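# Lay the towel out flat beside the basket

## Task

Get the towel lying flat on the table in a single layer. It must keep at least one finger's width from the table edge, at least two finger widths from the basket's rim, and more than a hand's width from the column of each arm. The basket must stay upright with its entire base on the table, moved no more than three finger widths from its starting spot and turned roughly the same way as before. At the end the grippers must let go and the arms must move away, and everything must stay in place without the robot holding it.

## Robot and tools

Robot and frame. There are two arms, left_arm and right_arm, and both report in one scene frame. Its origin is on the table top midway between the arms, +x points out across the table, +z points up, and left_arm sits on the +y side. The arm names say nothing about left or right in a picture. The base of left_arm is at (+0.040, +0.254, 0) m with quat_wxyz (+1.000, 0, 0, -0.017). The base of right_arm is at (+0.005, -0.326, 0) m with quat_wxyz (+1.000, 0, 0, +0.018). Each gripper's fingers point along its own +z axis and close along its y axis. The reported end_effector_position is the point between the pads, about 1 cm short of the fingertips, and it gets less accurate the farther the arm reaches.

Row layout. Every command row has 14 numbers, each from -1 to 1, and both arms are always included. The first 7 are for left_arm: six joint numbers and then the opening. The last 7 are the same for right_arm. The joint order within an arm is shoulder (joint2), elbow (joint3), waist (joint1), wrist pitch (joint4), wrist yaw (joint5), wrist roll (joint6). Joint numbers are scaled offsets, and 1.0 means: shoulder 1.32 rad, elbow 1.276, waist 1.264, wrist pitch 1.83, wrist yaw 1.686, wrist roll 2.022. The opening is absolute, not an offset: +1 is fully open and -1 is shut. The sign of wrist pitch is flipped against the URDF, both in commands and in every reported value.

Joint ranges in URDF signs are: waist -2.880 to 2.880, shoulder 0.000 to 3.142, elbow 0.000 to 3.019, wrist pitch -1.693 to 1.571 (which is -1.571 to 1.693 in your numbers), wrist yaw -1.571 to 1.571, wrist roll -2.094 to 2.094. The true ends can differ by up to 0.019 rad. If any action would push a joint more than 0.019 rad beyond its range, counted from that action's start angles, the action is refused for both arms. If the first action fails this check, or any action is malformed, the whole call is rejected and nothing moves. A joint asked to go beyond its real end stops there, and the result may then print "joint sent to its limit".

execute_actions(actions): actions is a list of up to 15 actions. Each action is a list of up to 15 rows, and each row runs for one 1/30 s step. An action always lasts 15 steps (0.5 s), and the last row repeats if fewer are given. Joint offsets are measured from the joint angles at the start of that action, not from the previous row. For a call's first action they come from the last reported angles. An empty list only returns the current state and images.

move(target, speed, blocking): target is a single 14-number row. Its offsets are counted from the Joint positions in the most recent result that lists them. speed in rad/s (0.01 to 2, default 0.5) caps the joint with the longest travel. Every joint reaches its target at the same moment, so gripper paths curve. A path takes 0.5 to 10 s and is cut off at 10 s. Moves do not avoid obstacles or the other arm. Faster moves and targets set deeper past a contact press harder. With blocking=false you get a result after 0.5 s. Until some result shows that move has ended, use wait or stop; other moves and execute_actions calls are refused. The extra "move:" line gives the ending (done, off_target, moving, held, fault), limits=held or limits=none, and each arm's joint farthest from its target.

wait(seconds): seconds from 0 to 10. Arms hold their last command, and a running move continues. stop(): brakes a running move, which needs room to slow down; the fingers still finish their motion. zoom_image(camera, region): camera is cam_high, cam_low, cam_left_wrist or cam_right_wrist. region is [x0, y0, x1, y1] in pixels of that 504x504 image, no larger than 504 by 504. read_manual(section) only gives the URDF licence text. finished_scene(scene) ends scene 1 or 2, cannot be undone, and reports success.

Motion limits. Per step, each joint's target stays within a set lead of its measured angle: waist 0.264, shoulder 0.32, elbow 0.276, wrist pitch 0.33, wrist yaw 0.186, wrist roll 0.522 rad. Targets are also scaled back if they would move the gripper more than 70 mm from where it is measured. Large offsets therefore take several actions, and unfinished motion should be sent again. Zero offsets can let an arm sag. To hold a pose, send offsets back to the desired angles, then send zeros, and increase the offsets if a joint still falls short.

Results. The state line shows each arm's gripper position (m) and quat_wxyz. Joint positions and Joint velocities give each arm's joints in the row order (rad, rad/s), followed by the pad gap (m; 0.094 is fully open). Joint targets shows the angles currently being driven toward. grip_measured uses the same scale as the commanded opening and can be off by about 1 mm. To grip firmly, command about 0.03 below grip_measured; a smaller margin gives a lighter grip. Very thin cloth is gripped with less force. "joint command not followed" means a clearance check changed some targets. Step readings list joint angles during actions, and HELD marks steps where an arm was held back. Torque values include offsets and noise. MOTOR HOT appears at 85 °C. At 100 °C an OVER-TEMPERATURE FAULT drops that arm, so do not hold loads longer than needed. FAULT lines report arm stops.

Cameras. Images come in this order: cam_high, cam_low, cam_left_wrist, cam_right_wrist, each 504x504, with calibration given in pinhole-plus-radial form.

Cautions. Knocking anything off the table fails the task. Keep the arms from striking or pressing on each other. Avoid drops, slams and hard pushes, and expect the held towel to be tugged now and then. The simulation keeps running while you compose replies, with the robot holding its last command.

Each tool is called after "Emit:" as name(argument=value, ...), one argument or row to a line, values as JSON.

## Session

Emit:
execute_actions(
  actions=[],
)

Scene clock: 0.00 s.
left_arm: end_effector_position=(+0.7219, +0.5274, +0.3622) grip_measured=+1.000 end_effector_quat_wxyz=(+0.083, +0.293, +0.652, +0.694) | right_arm: end_effector_position=(+0.7722, +0.1233, +0.1574) grip_measured=+1.000 end_effector_quat_wxyz=(-0.410, +0.827, -0.382, +0.029)
Joint names: [shoulder, elbow, waist, wrist pitch, wrist yaw, wrist roll]
Joint positions: left_arm=[ 1.786  1.474  0.245 -0.279 -0.82   1.85   0.094] | right_arm=[ 2.413  2.396  0.41   0.81  -0.453 -1.651  0.094]
Joint velocities: left_arm=[ 0.005  0.002  0.005  0.012 -0.066 -0.022  0.   ] | right_arm=[-0.005 -0.002 -0.005  0.002  0.037  0.081  0.   ]
Joint torques (N m, as the arm reports them, + toward a larger Joint positions number): no reading
Joint targets: left_arm=[1.786 1.500 0.245 -0.283 -0.820 1.850] | right_arm=[2.411 2.425 0.410 0.806 -0.453 -1.651]
camera_calibration (this result's frames):
cam_left_wrist: T_world_to_cam=[[-0.262486, 0.143603, -0.95419, 0.462488], [-0.962349, -0.111317, 0.247977, 0.664407], [-0.0706074, 0.983355, 0.167415, -0.407487], [0, 0, 0, 1]] pos_world=[0.732017, 0.40825, 0.344763]
cam_right_wrist: T_world_to_cam=[[0.623312, 0.348621, 0.699961, -0.633659], [0.353538, -0.92405, 0.145406, -0.172375], [0.697491, 0.15683, -0.699222, -0.322281], [0, 0, 0, 1]] pos_world=[0.680696, 0.112167, 0.243256]

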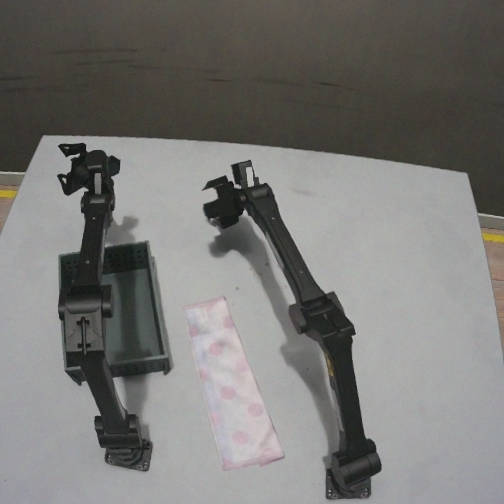

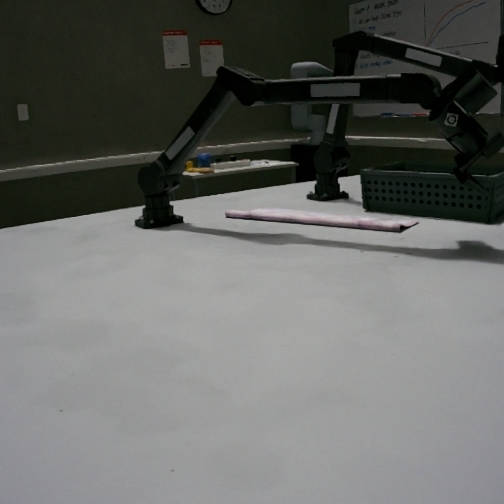

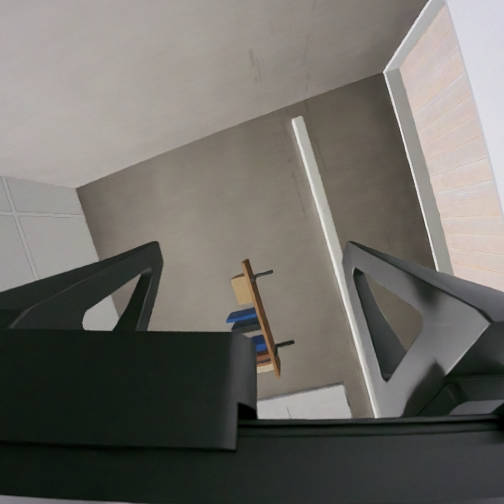

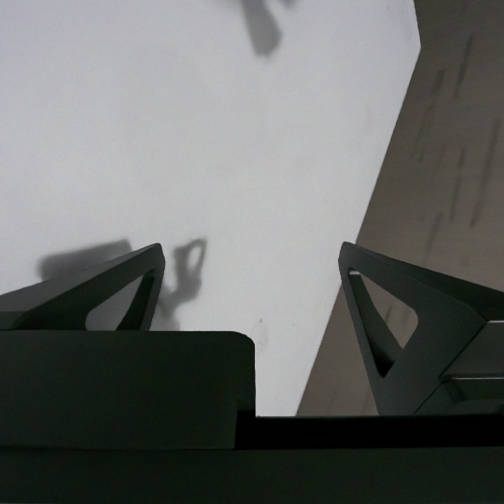

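Emit:
zoom_image(
  camera="cam_high",
  region=[140,280,340,480],
)

Emit:
zoom_image(
  camera="cam_low",
  region=[200,180,440,250],
)

Region (140, 280, 340, 480) of cam_high's 504x504 image, scaled by 2.520, with more detail than that image has.

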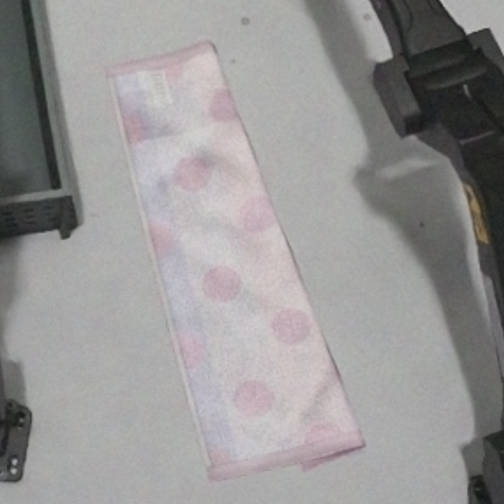

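Region (200, 180, 440, 250) of cam_low's 504x504 image, scaled by 2.100, with more detail than that image has; it fills the top 147 rows of this view, and the rest is white.

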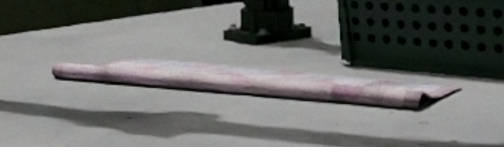

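Emit:
move(
  target=[-0.12,0,-0.2,0.5,0.486,-0.7,-0.1,-0.6,-0.7,0.2,0.17,0.27,0.7,-0.1],
  speed=1.2,
)

Emit:
move(
  target=[0,-0.2,-0.15,0.285,0,-0.5,-0.1,-0.22,-0.5,0.555,0,0,0.65,-0.1],
  speed=1,
)

Scene clock: 15.90 s.
left_arm: end_effector_position=(+0.7046, +0.2279, +0.2584) grip_measured=-0.097 end_effector_quat_wxyz=(+0.366, +0.222, +0.901, +0.076) | right_arm: end_effector_position=(+0.4465, +0.0402, +0.2283) grip_measured=-0.099 end_effector_quat_wxyz=(+0.166, -0.448, +0.878, +0.038)
Joint names: [shoulder, elbow, waist, wrist pitch, wrist yaw, wrist roll]
Joint positions: left_arm=[ 1.647  1.47  -0.004  0.627 -0.002  0.445  0.042] | right_arm=[ 1.63   1.513  0.657  1.111 -0.002 -0.25   0.042]
Joint velocities: left_arm=[-0.015  0.017 -0.015 -0.002 -0.037  0.022  0.   ] | right_arm=[-0.005  0.002  0.015 -0.002  0.007  0.022  0.001]
Joint torques (N m, as the arm reports them, + toward a larger Joint positions number): left_arm=[-20.     8.86  -1.9   -0.96   0.15  -0.11] | right_arm=[-15.65   8.75  -0.28  -0.62   0.27   0.08]
Joint targets: left_arm=[1.628 1.474 -0.007 0.636 -0.000 0.435] | right_arm=[1.621 1.502 0.663 1.121 0.003 -0.236]
move: done; limits=none; left_arm: farthest joint: the shoulder, 0.020 radians from its target (0.159 radians at the start); right_arm: farthest joint: the wrist roll, 0.015 radians from its target (1.416 radians at the start)
camera_calibration (this result's frames):
cam_left_wrist: T_world_to_cam=[[-0.336435, -0.890469, -0.306392, 0.522246], [-0.924046, 0.374879, -0.0748609, 0.585776], [0.181521, 0.257935, -0.948957, 0.179299], [0, 0, 0, 1]] pos_world=[0.684439, 0.199202, 0.374011]
cam_right_wrist: T_world_to_cam=[[0.782347, -0.61745, 0.0817801, -0.342361], [-0.613341, -0.740897, 0.273651, 0.250802], [-0.108375, -0.264249, -0.958346, 0.403425], [0, 0, 0, 1]] pos_world=[0.465394, 0.0810321, 0.345987]

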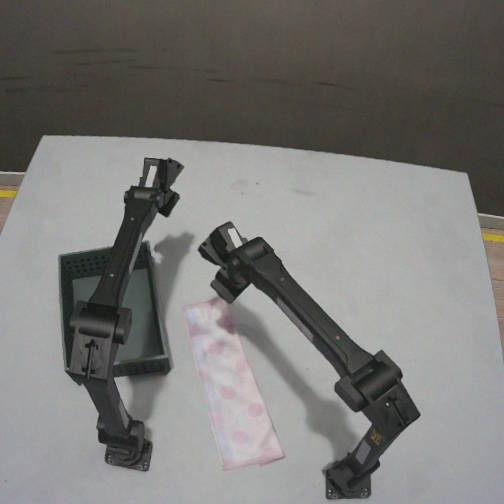

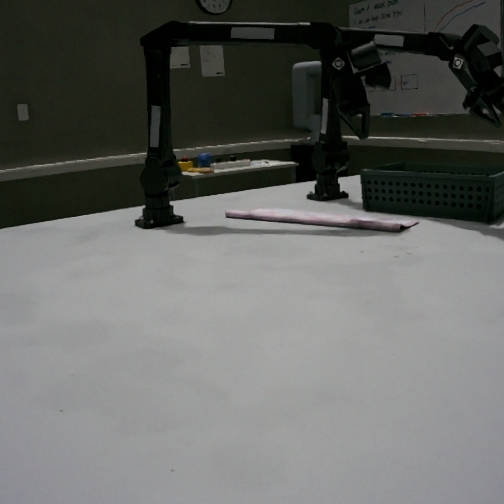

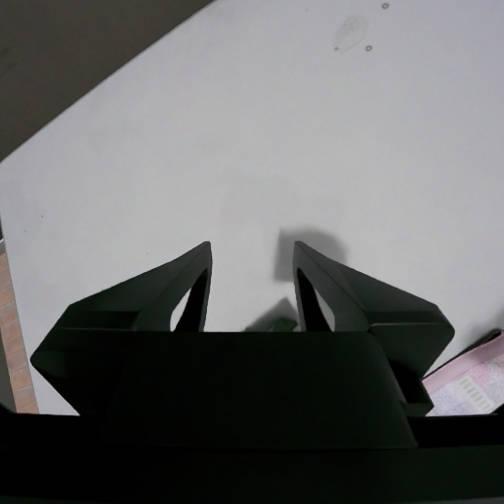

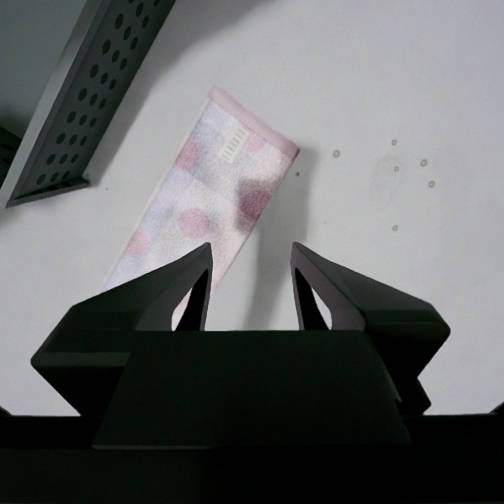

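Scene clock: 18.17 s.
left_arm: end_effector_position=(+0.4924, +0.1536, +0.0955) grip_measured=-0.097 end_effector_quat_wxyz=(-0.002, -0.169, +0.986, +0.002) | right_arm: end_effector_position=(+0.0669, +0.0117, +0.0945) grip_measured=-0.099 end_effector_quat_wxyz=(-0.003, -0.169, +0.986, -0.007)
Joint names: [shoulder, elbow, waist, wrist pitch, wrist yaw, wrist roll]
Joint positions: left_arm=[ 1.647  1.211 -0.183  1.139 -0.002 -0.557  0.042] | right_arm=[ 1.356  0.881  1.354  1.111 -0.002  1.05   0.042]
Joint velocities: left_arm=[-0.005 -0.002 -0.015  0.002 -0.051 -0.022 -0.   ] | right_arm=[-0.005 -0.002  0.005  0.007  0.022 -0.022 -0.001]
Joint torques (N m, as the arm reports them, + toward a larger Joint positions number): left_arm=[-16.02   7.28  -2.4    0.1   -0.02  -0.09] | right_arm=[-10.06   7.51  -0.28  -0.35   0.18   0.07]
Joint targets: left_arm=[1.647 1.215 -0.194 1.149 -0.002 -0.566] | right_arm=[1.339 0.875 1.359 1.111 -0.002 1.064]
move: done; limits=none; left_arm: farthest joint: the waist, 0.011 radians from its target (0.190 radians at the start); right_arm: farthest joint: the shoulder, 0.016 radians from its target (0.290 radians at the start)
camera_calibration (this result's frames):
cam_left_wrist: T_world_to_cam=[[0.332841, -0.942879, -0.0139861, -0.0146415], [-0.752441, -0.274497, 0.598736, 0.356242], [-0.568375, -0.18876, -0.800825, 0.506164], [0, 0, 0, 1]] pos_world=[0.560615, 0.179526, 0.191849]
cam_right_wrist: T_world_to_cam=[[0.309101, -0.950792, 0.0212164, -0.010719], [-0.776755, -0.239524, 0.582478, 0.00932569], [-0.548734, -0.196524, -0.81257, 0.241451], [0, 0, 0, 1]] pos_world=[0.143049, 0.0394931, 0.190991]

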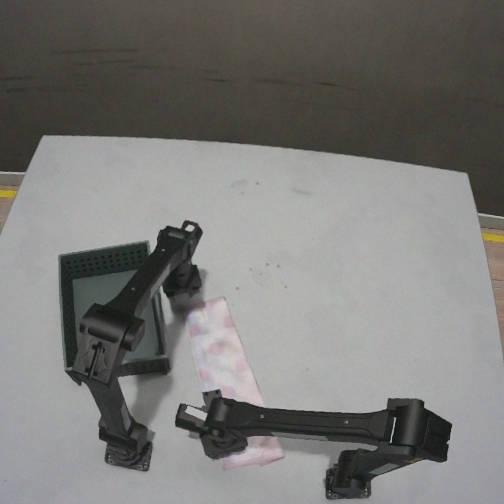

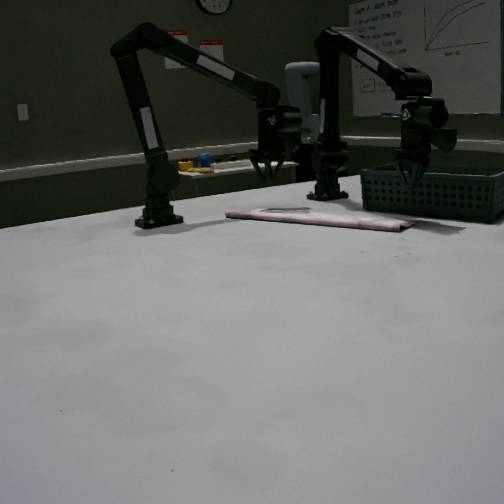

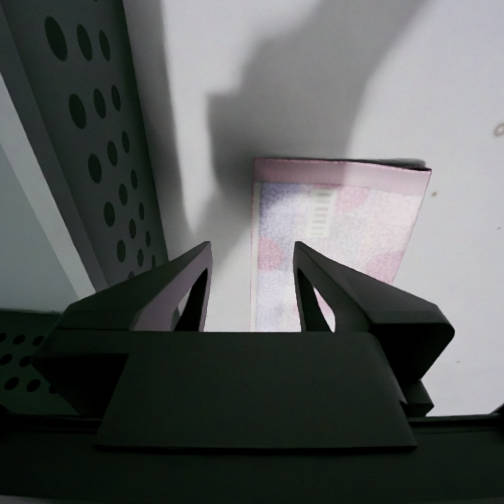

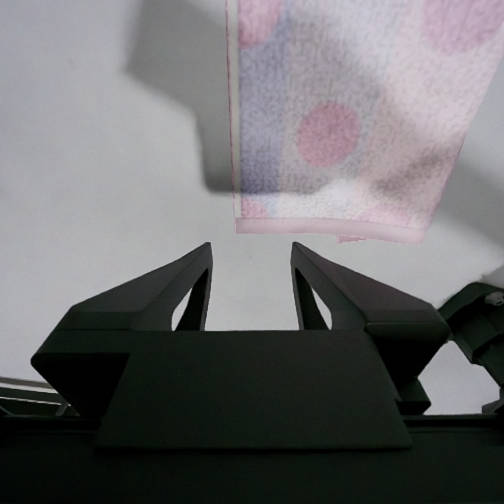

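Emit:
move(
  target=[0.09,-0.08,-0.03,-0.122,0,0,-0.1,0.1,-0.105,0.035,-0.155,0,0.02,-0.1],
  speed=0.25,
)

Scene clock: 21.30 s.
left_arm: end_effector_position=(+0.4882, +0.1437, +0.0158) grip_measured=-0.097 end_effector_quat_wxyz=(+0.000, -0.158, +0.987, +0.001) | right_arm: end_effector_position=(+0.0565, +0.0123, +0.0157) grip_measured=-0.099 end_effector_quat_wxyz=(+0.000, -0.171, +0.985, +0.004)
Joint names: [shoulder, elbow, waist, wrist pitch, wrist yaw, wrist roll]
Joint positions: left_arm=[ 1.75   1.106 -0.206  0.927 -0.002 -0.557  0.042] | right_arm=[ 1.476  0.754  1.384  0.841 -0.002  1.076  0.042]
Joint velocities: left_arm=[-0.015  0.012 -0.005  0.012 -0.022 -0.037 -0.   ] | right_arm=[-0.015 -0.002  0.005  0.002  0.037  0.081 -0.001]
Joint torques (N m, as the arm reports them, + toward a larger Joint positions number): left_arm=[-14.75   6.13  -2.9   -0.6    0.     0.01] | right_arm=[-8.65  6.17  0.53 -0.91  0.18  0.05]
Joint targets: left_arm=[1.766 1.109 -0.221 0.916 -0.002 -0.557] | right_arm=[1.488 0.747 1.398 0.827 -0.002 1.090]
move: done; limits=none; left_arm: farthest joint: the waist, 0.015 radians from its target (0.038 radians at the start); right_arm: farthest joint: the waist, 0.015 radians from its target (0.045 radians at the start)
camera_calibration (this result's frames):
cam_left_wrist: T_world_to_cam=[[0.311594, -0.950145, -0.0115663, -0.0123239], [-0.761084, -0.256843, 0.595637, 0.399891], [-0.568912, -0.176794, -0.803171, 0.436618], [0, 0, 0, 1]] pos_world=[0.556588, 0.168191, 0.112346]
cam_right_wrist: T_world_to_cam=[[0.313044, -0.949738, 0.00103378, -0.00519835], [-0.777966, -0.255801, 0.573877, 0.0477019], [-0.544769, -0.180453, -0.818941, 0.171529], [0, 0, 0, 1]] pos_world=[0.132182, 0.0382181, 0.113103]

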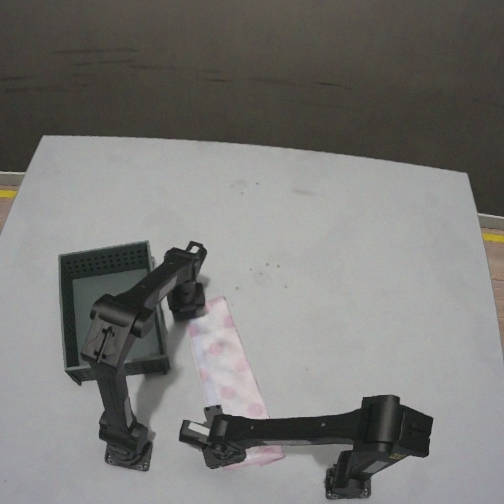

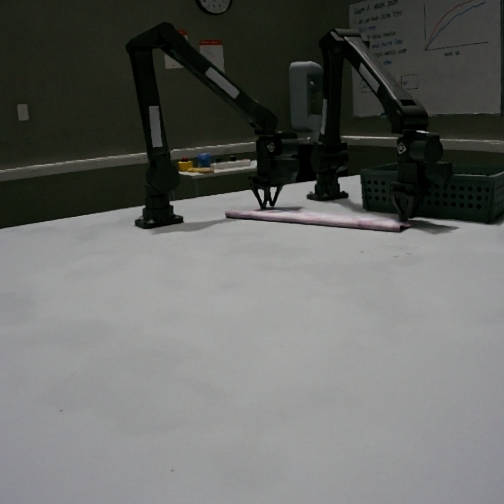

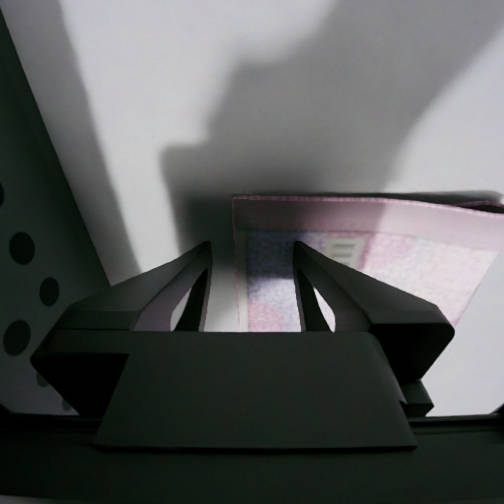

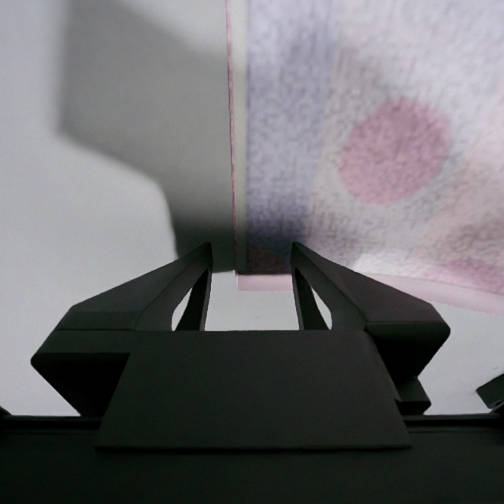

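Emit:
execute_actions(
  actions=[
    [[0.03,0.005,0,0,0,0,-0.1,0.03,0,0,0,0,0,-0.1]],
    [[0.025,0.005,0,0,0,0,-0.5,0.025,0,0,0,0,0,-0.5]],
    [[0.025,0.005,0,0,0,0,-0.8,0.025,0,0,0,0,0,-0.8]],
    [[0.02,0.005,0,0,0,0,-1,0.02,0,0,0,0,0,-1]],
  ],
)

Emit:
move(
  target=[-0.09,0.1,0,0.13,0,0,-1,-0.1,0.13,-0.02,0.15,0,0,-1],
  speed=0.25,
)

Scene clock: 24.77 s.
left_arm: end_effector_position=(+0.4876, +0.1430, +0.0139) grip_measured=-0.985 end_effector_quat_wxyz=(-0.003, -0.158, +0.987, -0.001) | right_arm: end_effector_position=(+0.0570, +0.0094, +0.0115) grip_measured=-0.976 end_effector_quat_wxyz=(-0.000, -0.171, +0.985, -0.006)
Joint names: [shoulder, elbow, waist, wrist pitch, wrist yaw, wrist roll]
Joint positions: left_arm=[ 1.755  1.106 -0.206  0.927  0.003 -0.557  0.001] | right_arm=[1.49  0.756 1.384 0.848 0.003 1.076 0.001]
Joint velocities: left_arm=[-0.005  0.007  0.005 -0.012  0.051  0.022 -0.   ] | right_arm=[-0.005  0.007 -0.005  0.007 -0.007 -0.066  0.   ]
Joint torques (N m, as the arm reports them, + toward a larger Joint positions number): left_arm=[-13.95   6.62  -1.65  -0.26   0.02  -0.03] | right_arm=[-7.72  6.75 -0.73 -0.33  0.2  -0.08]
Joint targets: left_arm=[1.781 1.113 -0.206 0.927 0.003 -0.557] | right_arm=[1.517 0.755 1.384 0.848 0.003 1.076]
Step readings (joint positions; steps 1 to 15: 1st action; 16 to 30: 2nd action; 31 to 45: 3rd action; 46 to 60: 4th action):
0: left_arm=[1.750 1.106 -0.206 0.927 -0.002 -0.557] | right_arm=[1.476 0.754 1.384 0.841 -0.002 1.076]
1: left_arm=[1.751 1.106 -0.206 0.927 -0.002 -0.557] | right_arm=[1.477 0.754 1.384 0.841 -0.002 1.076]
2: left_arm=[1.753 1.106 -0.206 0.927 -0.002 -0.557] | right_arm=[1.480 0.754 1.384 0.841 -0.002 1.076]
4: left_arm=[1.755 1.106 -0.206 0.927 -0.002 -0.557] | right_arm=[1.490 0.754 1.384 0.841 -0.002 1.076]
8: left_arm=[1.755 1.106 -0.206 0.927 -0.002 -0.557] | right_arm=[1.490 0.754 1.384 0.841 -0.002 1.076]
15: left_arm=[1.755 1.106 -0.206 0.927 -0.002 -0.557] | right_arm=[1.490 0.754 1.384 0.841 -0.002 1.076]
16: left_arm=[1.755 1.106 -0.206 0.927 -0.000 -0.557] | right_arm=[1.490 0.754 1.384 0.842 -0.001 1.076]
17: left_arm=[1.755 1.106 -0.206 0.927 0.001 -0.557] | right_arm=[1.490 0.754 1.384 0.844 0.001 1.076]
19: left_arm=[1.755 1.106 -0.206 0.927 0.001 -0.557] | right_arm=[1.490 0.754 1.384 0.845 0.001 1.076]
23: left_arm=[1.755 1.106 -0.206 0.927 0.001 -0.557] | right_arm=[1.490 0.754 1.384 0.845 0.001 1.076]
30: left_arm=[1.755 1.106 -0.206 0.927 0.001 -0.557] | right_arm=[1.490 0.754 1.384 0.845 0.001 1.076]
31: left_arm=[1.755 1.106 -0.206 0.927 0.002 -0.557] | right_arm=[1.490 0.754 1.384 0.846 0.003 1.076]
32: left_arm=[1.755 1.106 -0.206 0.927 0.003 -0.557] | right_arm=[1.490 0.754 1.384 0.847 0.003 1.076]
34: left_arm=[1.755 1.106 -0.206 0.927 0.003 -0.557] | right_arm=[1.490 0.754 1.384 0.848 0.003 1.076]
38: left_arm=[1.755 1.106 -0.206 0.927 0.003 -0.557] | right_arm=[1.490 0.754 1.384 0.848 0.003 1.076]
45: left_arm=[1.755 1.106 -0.206 0.927 0.003 -0.557] | right_arm=[1.490 0.754 1.384 0.848 0.003 1.076]
46: left_arm=[1.755 1.106 -0.206 0.927 0.003 -0.557] | right_arm=[1.490 0.754 1.384 0.848 0.004 1.076]
47: left_arm=[1.755 1.106 -0.206 0.927 0.003 -0.557] | right_arm=[1.490 0.755 1.384 0.848 0.003 1.076]
49: left_arm=[1.755 1.106 -0.206 0.927 0.003 -0.557] | right_arm=[1.490 0.756 1.384 0.848 0.003 1.076]
53: left_arm=[1.755 1.106 -0.206 0.927 0.003 -0.557] | right_arm=[1.490 0.756 1.384 0.848 0.003 1.076]
60: Joint positions above
camera_calibration (this result's frames):
cam_left_wrist: T_world_to_cam=[[0.311551, -0.950181, -0.00957732, -0.0128132], [-0.757936, -0.25457, 0.600605, 0.398364], [-0.573122, -0.17986, -0.799488, 0.437068], [0, 0, 0, 1]] pos_world=[0.556419, 0.167848, 0.110048]
cam_right_wrist: T_world_to_cam=[[0.312671, -0.94963, 0.0209637, -0.0082563], [-0.779153, -0.243792, 0.577482, 0.0496055], [-0.543283, -0.196896, -0.816134, 0.167866], [0, 0, 0, 1]] pos_world=[0.132431, 0.0373052, 0.108528]

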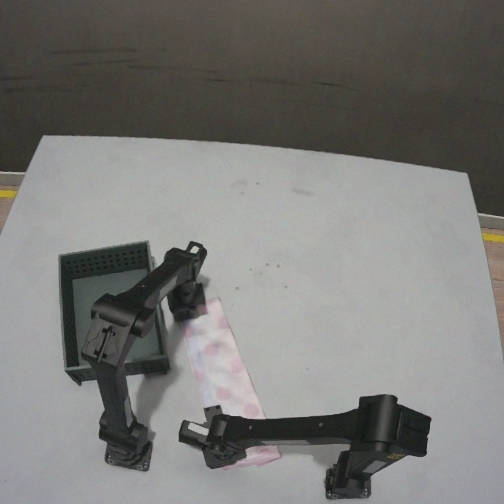

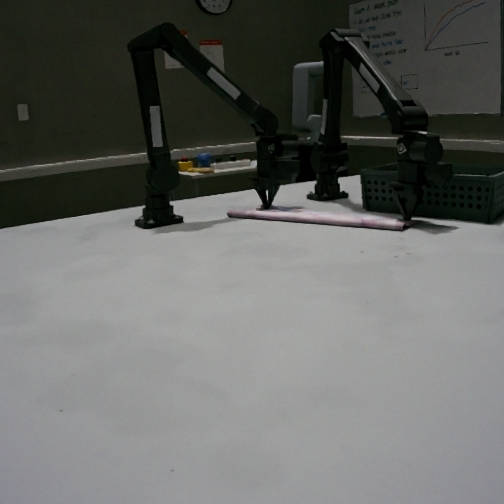

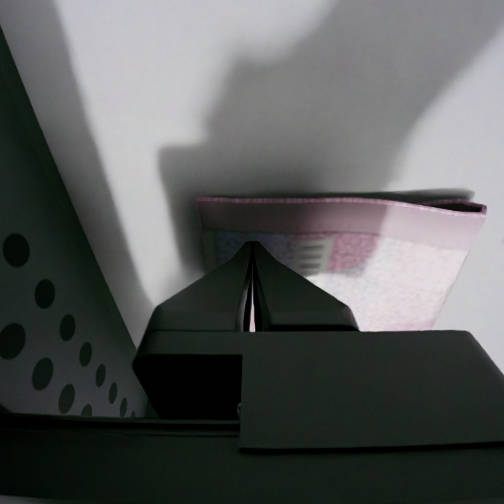

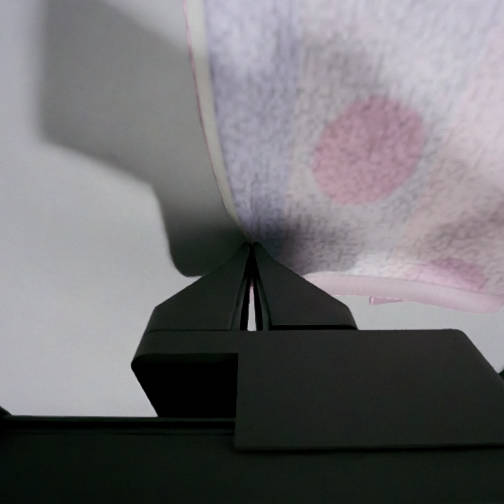

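Scene clock: 26.27 s.
left_arm: end_effector_position=(+0.4800, +0.1448, +0.0892) grip_measured=-0.985 end_effector_quat_wxyz=(-0.019, -0.158, +0.987, +0.006) | right_arm: end_effector_position=(+0.0606, +0.0077, +0.0862) grip_measured=-0.976 end_effector_quat_wxyz=(-0.005, -0.165, +0.986, -0.019)
Joint names: [shoulder, elbow, waist, wrist pitch, wrist yaw, wrist roll]
Joint positions: left_arm=[ 1.651  1.196 -0.206  1.156  0.003 -0.557  0.001] | right_arm=[1.371 0.87  1.372 1.11  0.003 1.076 0.001]
Joint velocities: left_arm=[-0.005 -0.007 -0.005  0.007 -0.022  0.037  0.   ] | right_arm=[-0.005 -0.002 -0.015  0.007  0.022 -0.066  0.001]
Joint torques (N m, as the arm reports them, + toward a larger Joint positions number): left_arm=[-17.18   9.6   -1.87   0.2   -0.01   0.01] | right_arm=[-10.1   12.05  -2.15   0.24   0.19  -0.08]
Joint targets: left_arm=[1.636 1.234 -0.206 1.165 0.003 -0.557] | right_arm=[1.358 0.921 1.358 1.122 0.003 1.076]
move: off_target (left_arm, right_arm); limits=none; left_arm: farthest joint: the elbow, 0.037 radians from its target (0.127 radians at the start); right_arm: farthest joint: the elbow, 0.052 radians from its target (0.166 radians at the start)
camera_calibration (this result's frames):
cam_left_wrist: T_world_to_cam=[[0.310918, -0.950026, -0.0279281, -0.00603705], [-0.737295, -0.259632, 0.623688, 0.336619], [-0.599771, -0.173325, -0.781174, 0.503465], [0, 0, 0, 1]] pos_world=[0.552028, 0.168925, 0.18318]
cam_right_wrist: T_world_to_cam=[[0.301934, -0.952229, 0.045776, -0.0141246], [-0.779256, -0.218857, 0.58725, 0.00785909], [-0.549178, -0.212982, -0.80811, 0.230227], [0, 0, 0, 1]] pos_world=[0.136825, 0.0373044, 0.182081]

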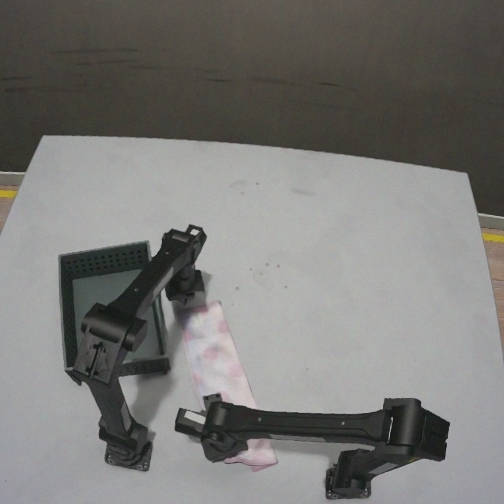

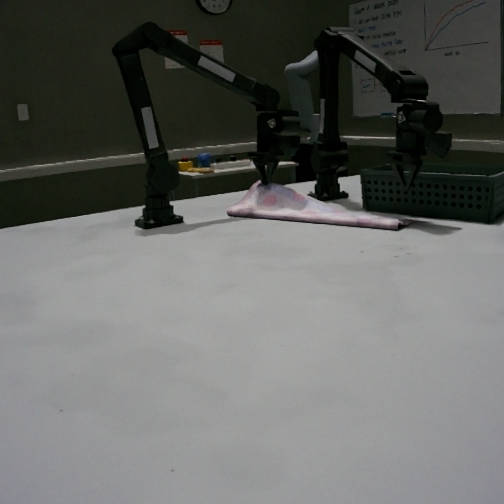

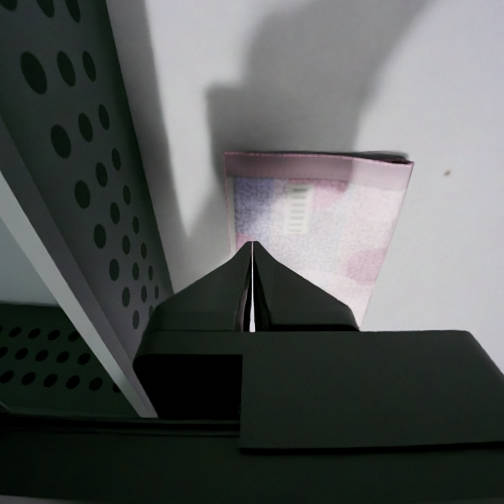

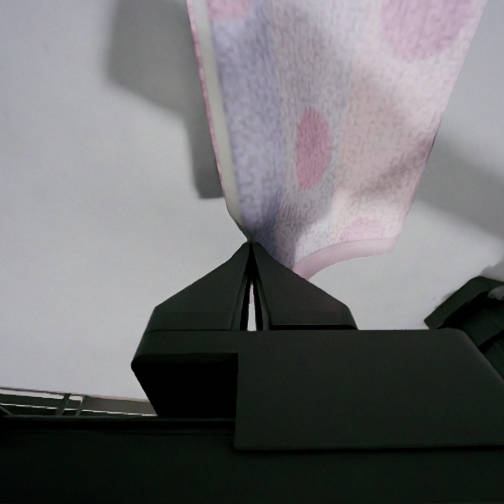

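Emit:
move(
  target=[0.1,-0.068,0,-0.13,0,0,-1,0,0.04,0,0,0,0,-1],
  speed=0.25,
)

Emit:
move(
  target=[0.02,0,-0.1,0,0,0,-1,0,0.04,0,0,0,0,-1],
  speed=0.15,
)

Emit:
execute_actions(
  actions=[
    [[-0.04,0.01,0,0,0,0,-1,0,0.035,0,0,0,0,-1]],
    [[0,0.01,0.05,0,0.05,0,0,0,0.035,0,0,0,0,-1]],
  ],
)

Scene clock: 29.77 s.
left_arm: end_effector_position=(+0.4878, +0.1429, +0.0132) grip_measured=-0.985 end_effector_quat_wxyz=(-0.006, -0.158, +0.987, +0.001) | right_arm: end_effector_position=(+0.0606, +0.0077, +0.0862) grip_measured=-0.976 end_effector_quat_wxyz=(-0.005, -0.165, +0.986, -0.019)
Joint names: [shoulder, elbow, waist, wrist pitch, wrist yaw, wrist roll]
Joint positions: left_arm=[ 1.76   1.112 -0.206  0.934  0.003 -0.557  0.001] | right_arm=[1.371 0.87  1.372 1.11  0.003 1.076 0.001]
Joint velocities: left_arm=[-0.005  0.002 -0.005  0.002 -0.022  0.022  0.001] | right_arm=[ 0.015 -0.002 -0.005 -0.002 -0.051  0.007 -0.001]
Joint torques (N m, as the arm reports them, + toward a larger Joint positions number): left_arm=[-14.08   6.    -2.01  -0.77  -0.01   0.02] | right_arm=[-9.28 12.09 -0.84 -0.35  0.19 -0.06]
Joint targets: left_arm=[1.783 1.109 -0.206 0.918 0.003 -0.557] | right_arm=[1.371 0.921 1.372 1.110 0.003 1.076]
move: off_target (left_arm, right_arm); limits=none; left_arm: farthest joint: the shoulder, 0.023 radians from its target (0.132 radians at the start); right_arm: farthest joint: the elbow, 0.051 radians from its target (0.051 radians at the start)
camera_calibration (this result's frames):
cam_left_wrist: T_world_to_cam=[[0.311475, -0.950163, -0.0132088, -0.0128604], [-0.753915, -0.255556, 0.605229, 0.397069], [-0.578442, -0.178555, -0.795941, 0.438976], [0, 0, 0, 1]] pos_world=[0.557284, 0.167636, 0.108911]
cam_right_wrist: T_world_to_cam=[[0.301934, -0.952229, 0.045776, -0.0141246], [-0.779256, -0.218857, 0.58725, 0.00785909], [-0.549178, -0.212982, -0.80811, 0.230227], [0, 0, 0, 1]] pos_world=[0.136825, 0.0373044, 0.182081]

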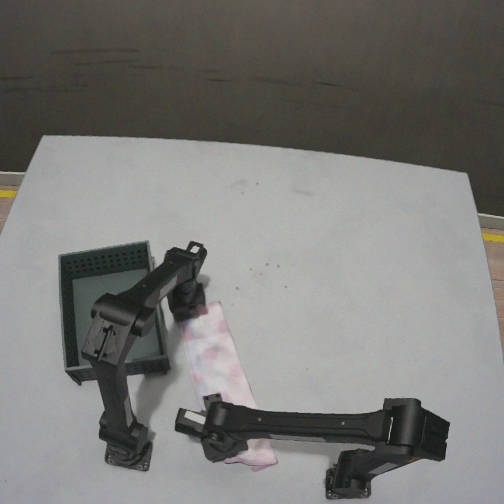

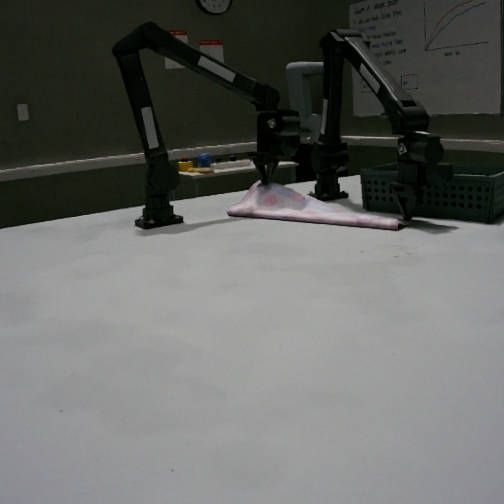

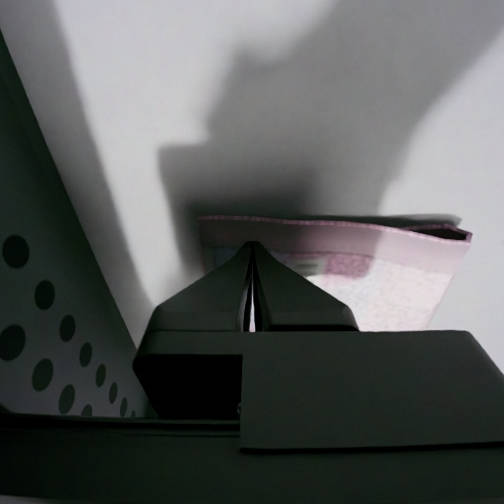

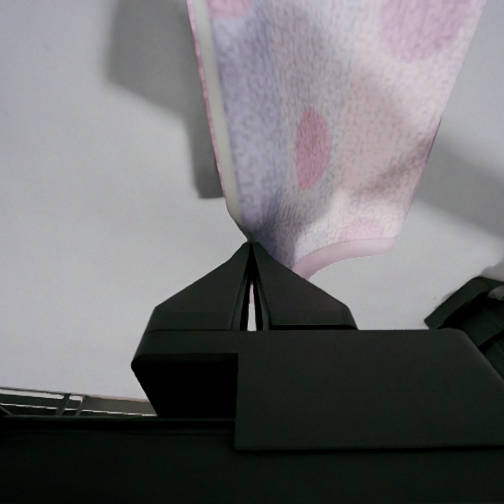

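Scene clock: 31.00 s.
left_arm: end_effector_position=(+0.4732, +0.0947, +0.0137) grip_measured=-0.985 end_effector_quat_wxyz=(-0.005, -0.103, +0.995, +0.002) | right_arm: end_effector_position=(+0.0606, +0.0077, +0.0862) grip_measured=-0.977 end_effector_quat_wxyz=(-0.005, -0.165, +0.986, -0.019)
Joint names: [shoulder, elbow, waist, wrist pitch, wrist yaw, wrist roll]
Joint positions: left_arm=[ 1.759  1.112 -0.316  0.934  0.    -0.557  0.001] | right_arm=[1.371 0.87  1.372 1.11  0.003 1.076 0.001]
Joint velocities: left_arm=[-0.005  0.017 -0.005  0.007 -0.007  0.051 -0.001] | right_arm=[ 0.005  0.002  0.005  0.027 -0.037  0.007  0.001]
Joint torques (N m, as the arm reports them, + toward a larger Joint positions number): left_arm=[-14.01   6.18  -2.41  -0.28   0.07   0.  ] | right_arm=[-9.26 11.99 -0.95 -0.23  0.17 -0.08]
Joint targets: left_arm=[1.786 1.112 -0.332 0.934 0.003 -0.557] | right_arm=[1.371 0.921 1.372 1.110 0.003 1.076]
move: off_target (left_arm, right_arm); limits=none; left_arm: farthest joint: the shoulder, 0.028 radians from its target (0.027 radians at the start); right_arm: farthest joint: the elbow, 0.051 radians from its target (0.051 radians at the start)
camera_calibration (this result's frames):
cam_left_wrist: T_world_to_cam=[[0.205043, -0.97864, -0.0148695, -0.0010251], [-0.778664, -0.172311, 0.603316, 0.377269], [-0.592992, -0.112127, -0.797363, 0.422918], [0, 0, 0, 1]] pos_world=[0.544763, 0.111425, 0.109591]
cam_right_wrist: T_world_to_cam=[[0.301934, -0.952229, 0.045776, -0.0141246], [-0.779256, -0.218857, 0.58725, 0.00785909], [-0.549178, -0.212982, -0.80811, 0.230227], [0, 0, 0, 1]] pos_world=[0.136825, 0.0373044, 0.182081]

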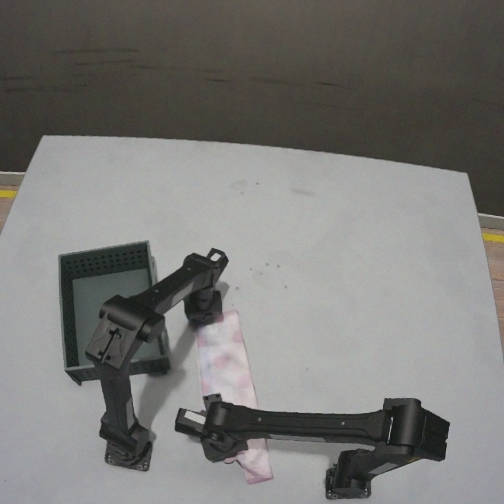

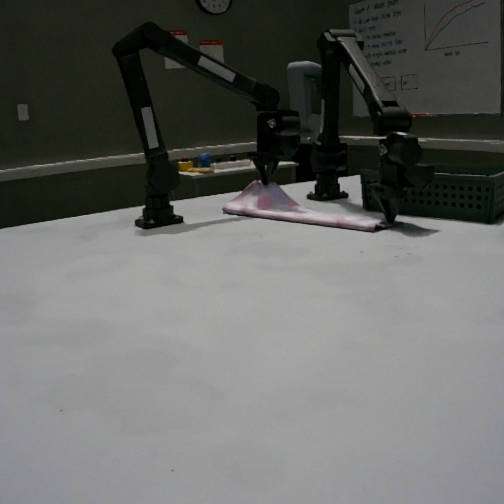

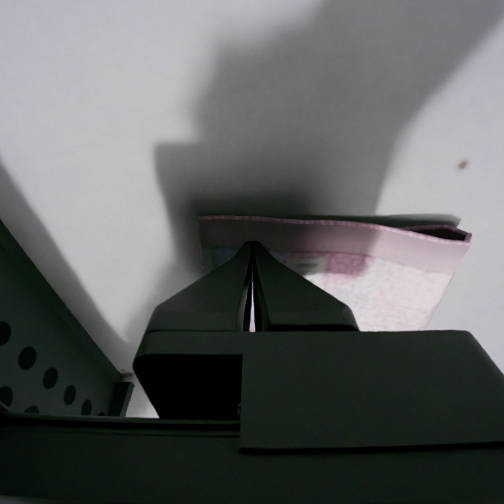

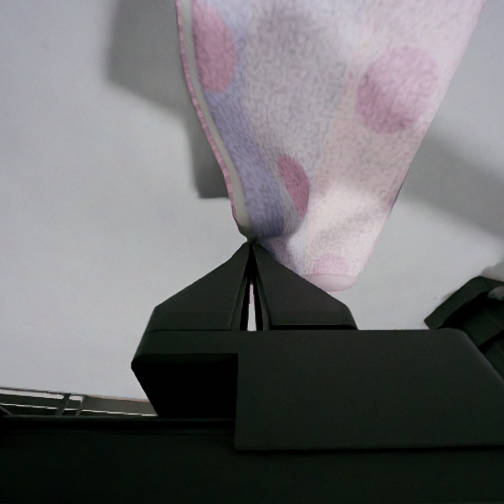

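Scene clock: 32.00 s.
left_arm: end_effector_position=(+0.4821, +0.1064, +0.0323) grip_measured=-0.003 end_effector_quat_wxyz=(-0.003, -0.132, +0.990, -0.044) | right_arm: end_effector_position=(+0.0606, +0.0077, +0.0862) grip_measured=-0.977 end_effector_quat_wxyz=(-0.005, -0.165, +0.986, -0.019)
Joint names: [shoulder, elbow, waist, wrist pitch, wrist yaw, wrist roll]
Joint positions: left_arm=[ 1.718  1.112 -0.256  0.934  0.082 -0.557  0.047] | right_arm=[1.371 0.87  1.372 1.11  0.003 1.076 0.001]
Joint velocities: left_arm=[ 0.005 -0.002  0.005 -0.017  0.051 -0.022  0.001] | right_arm=[ 0.005 -0.002 -0.015 -0.007 -0.022 -0.051 -0.001]
Joint torques (N m, as the arm reports them, + toward a larger Joint positions number): left_arm=[-16.41   7.28  -1.54  -0.38   0.14   0.02] | right_arm=[-8.88 11.54 -0.68 -0.18  0.18 -0.05]
Joint targets: left_arm=[1.718 1.124 -0.253 0.934 0.084 -0.557] | right_arm=[1.371 0.915 1.372 1.110 0.003 1.076]
Step readings (joint positions; steps 1 to 15: 1st action; 16 to 30: 2nd action):
0: left_arm=[1.759 1.112 -0.316 0.934 0.000 -0.557] | right_arm=[1.371 0.870 1.372 1.110 0.003 1.076]
1: left_arm=[1.756 1.112 -0.316 0.934 0.000 -0.557] | right_arm=[1.371 0.870 1.372 1.110 0.003 1.076]
2: left_arm=[1.751 1.112 -0.316 0.934 0.000 -0.557] | right_arm=[1.371 0.870 1.372 1.110 0.003 1.076]
4: left_arm=[1.740 1.112 -0.316 0.934 0.000 -0.557] | right_arm=[1.371 0.870 1.372 1.110 0.003 1.076]
8: left_arm=[1.720 1.112 -0.316 0.934 0.000 -0.557] | right_arm=[1.371 0.870 1.372 1.110 0.003 1.076]
15: left_arm=[1.718 1.112 -0.316 0.934 0.000 -0.557] | right_arm=[1.371 0.870 1.372 1.110 0.003 1.076]
16: left_arm=[1.718 1.112 -0.312 0.934 0.037 -0.557] | right_arm=[1.371 0.870 1.372 1.110 0.003 1.076]
17: left_arm=[1.718 1.112 -0.307 0.934 0.068 -0.557] | right_arm=[1.371 0.870 1.372 1.110 0.003 1.076]
19: left_arm=[1.718 1.112 -0.290 0.934 0.081 -0.557] | right_arm=[1.371 0.870 1.372 1.110 0.003 1.076]
23: left_arm=[1.718 1.112 -0.260 0.934 0.081 -0.557] | right_arm=[1.371 0.870 1.372 1.110 0.003 1.076]
30: Joint positions above
camera_calibration (this result's frames):
cam_left_wrist: T_world_to_cam=[[0.262359, -0.961979, 0.075921, -0.0234839], [-0.776548, -0.163771, 0.608401, 0.372955], [-0.572835, -0.218576, -0.78999, 0.445764], [0, 0, 0, 1]] pos_world=[0.551129, 0.135921, 0.127026]
cam_right_wrist: T_world_to_cam=[[0.301934, -0.952229, 0.045776, -0.0141246], [-0.779256, -0.218857, 0.58725, 0.00785909], [-0.549178, -0.212982, -0.80811, 0.230227], [0, 0, 0, 1]] pos_world=[0.136825, 0.0373044, 0.182081]

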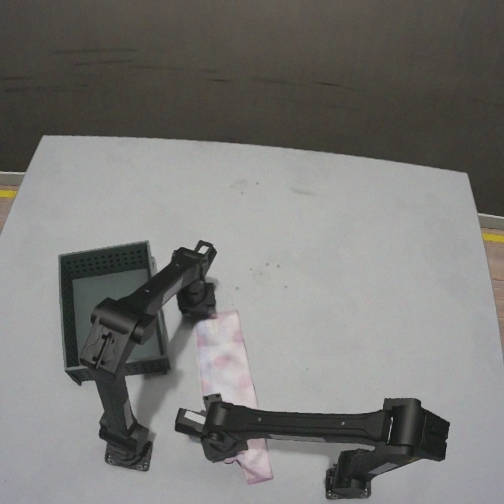

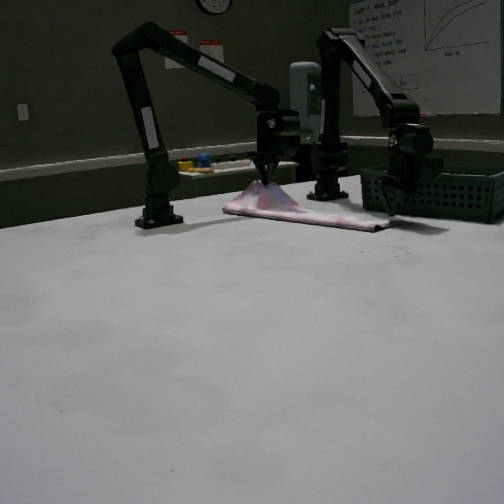

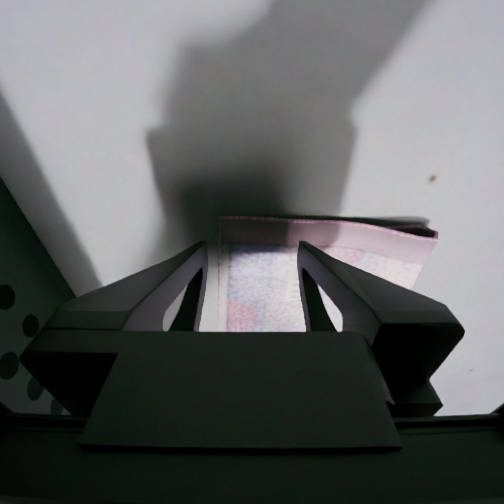

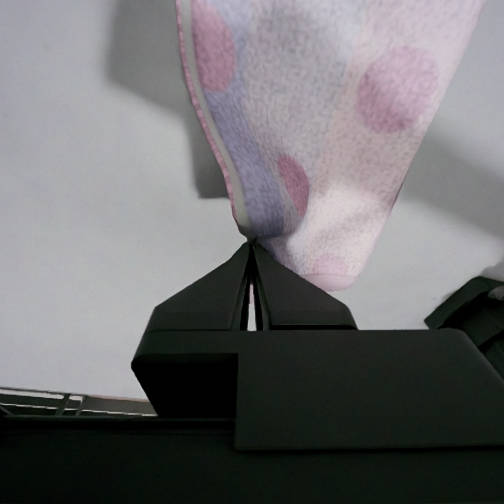

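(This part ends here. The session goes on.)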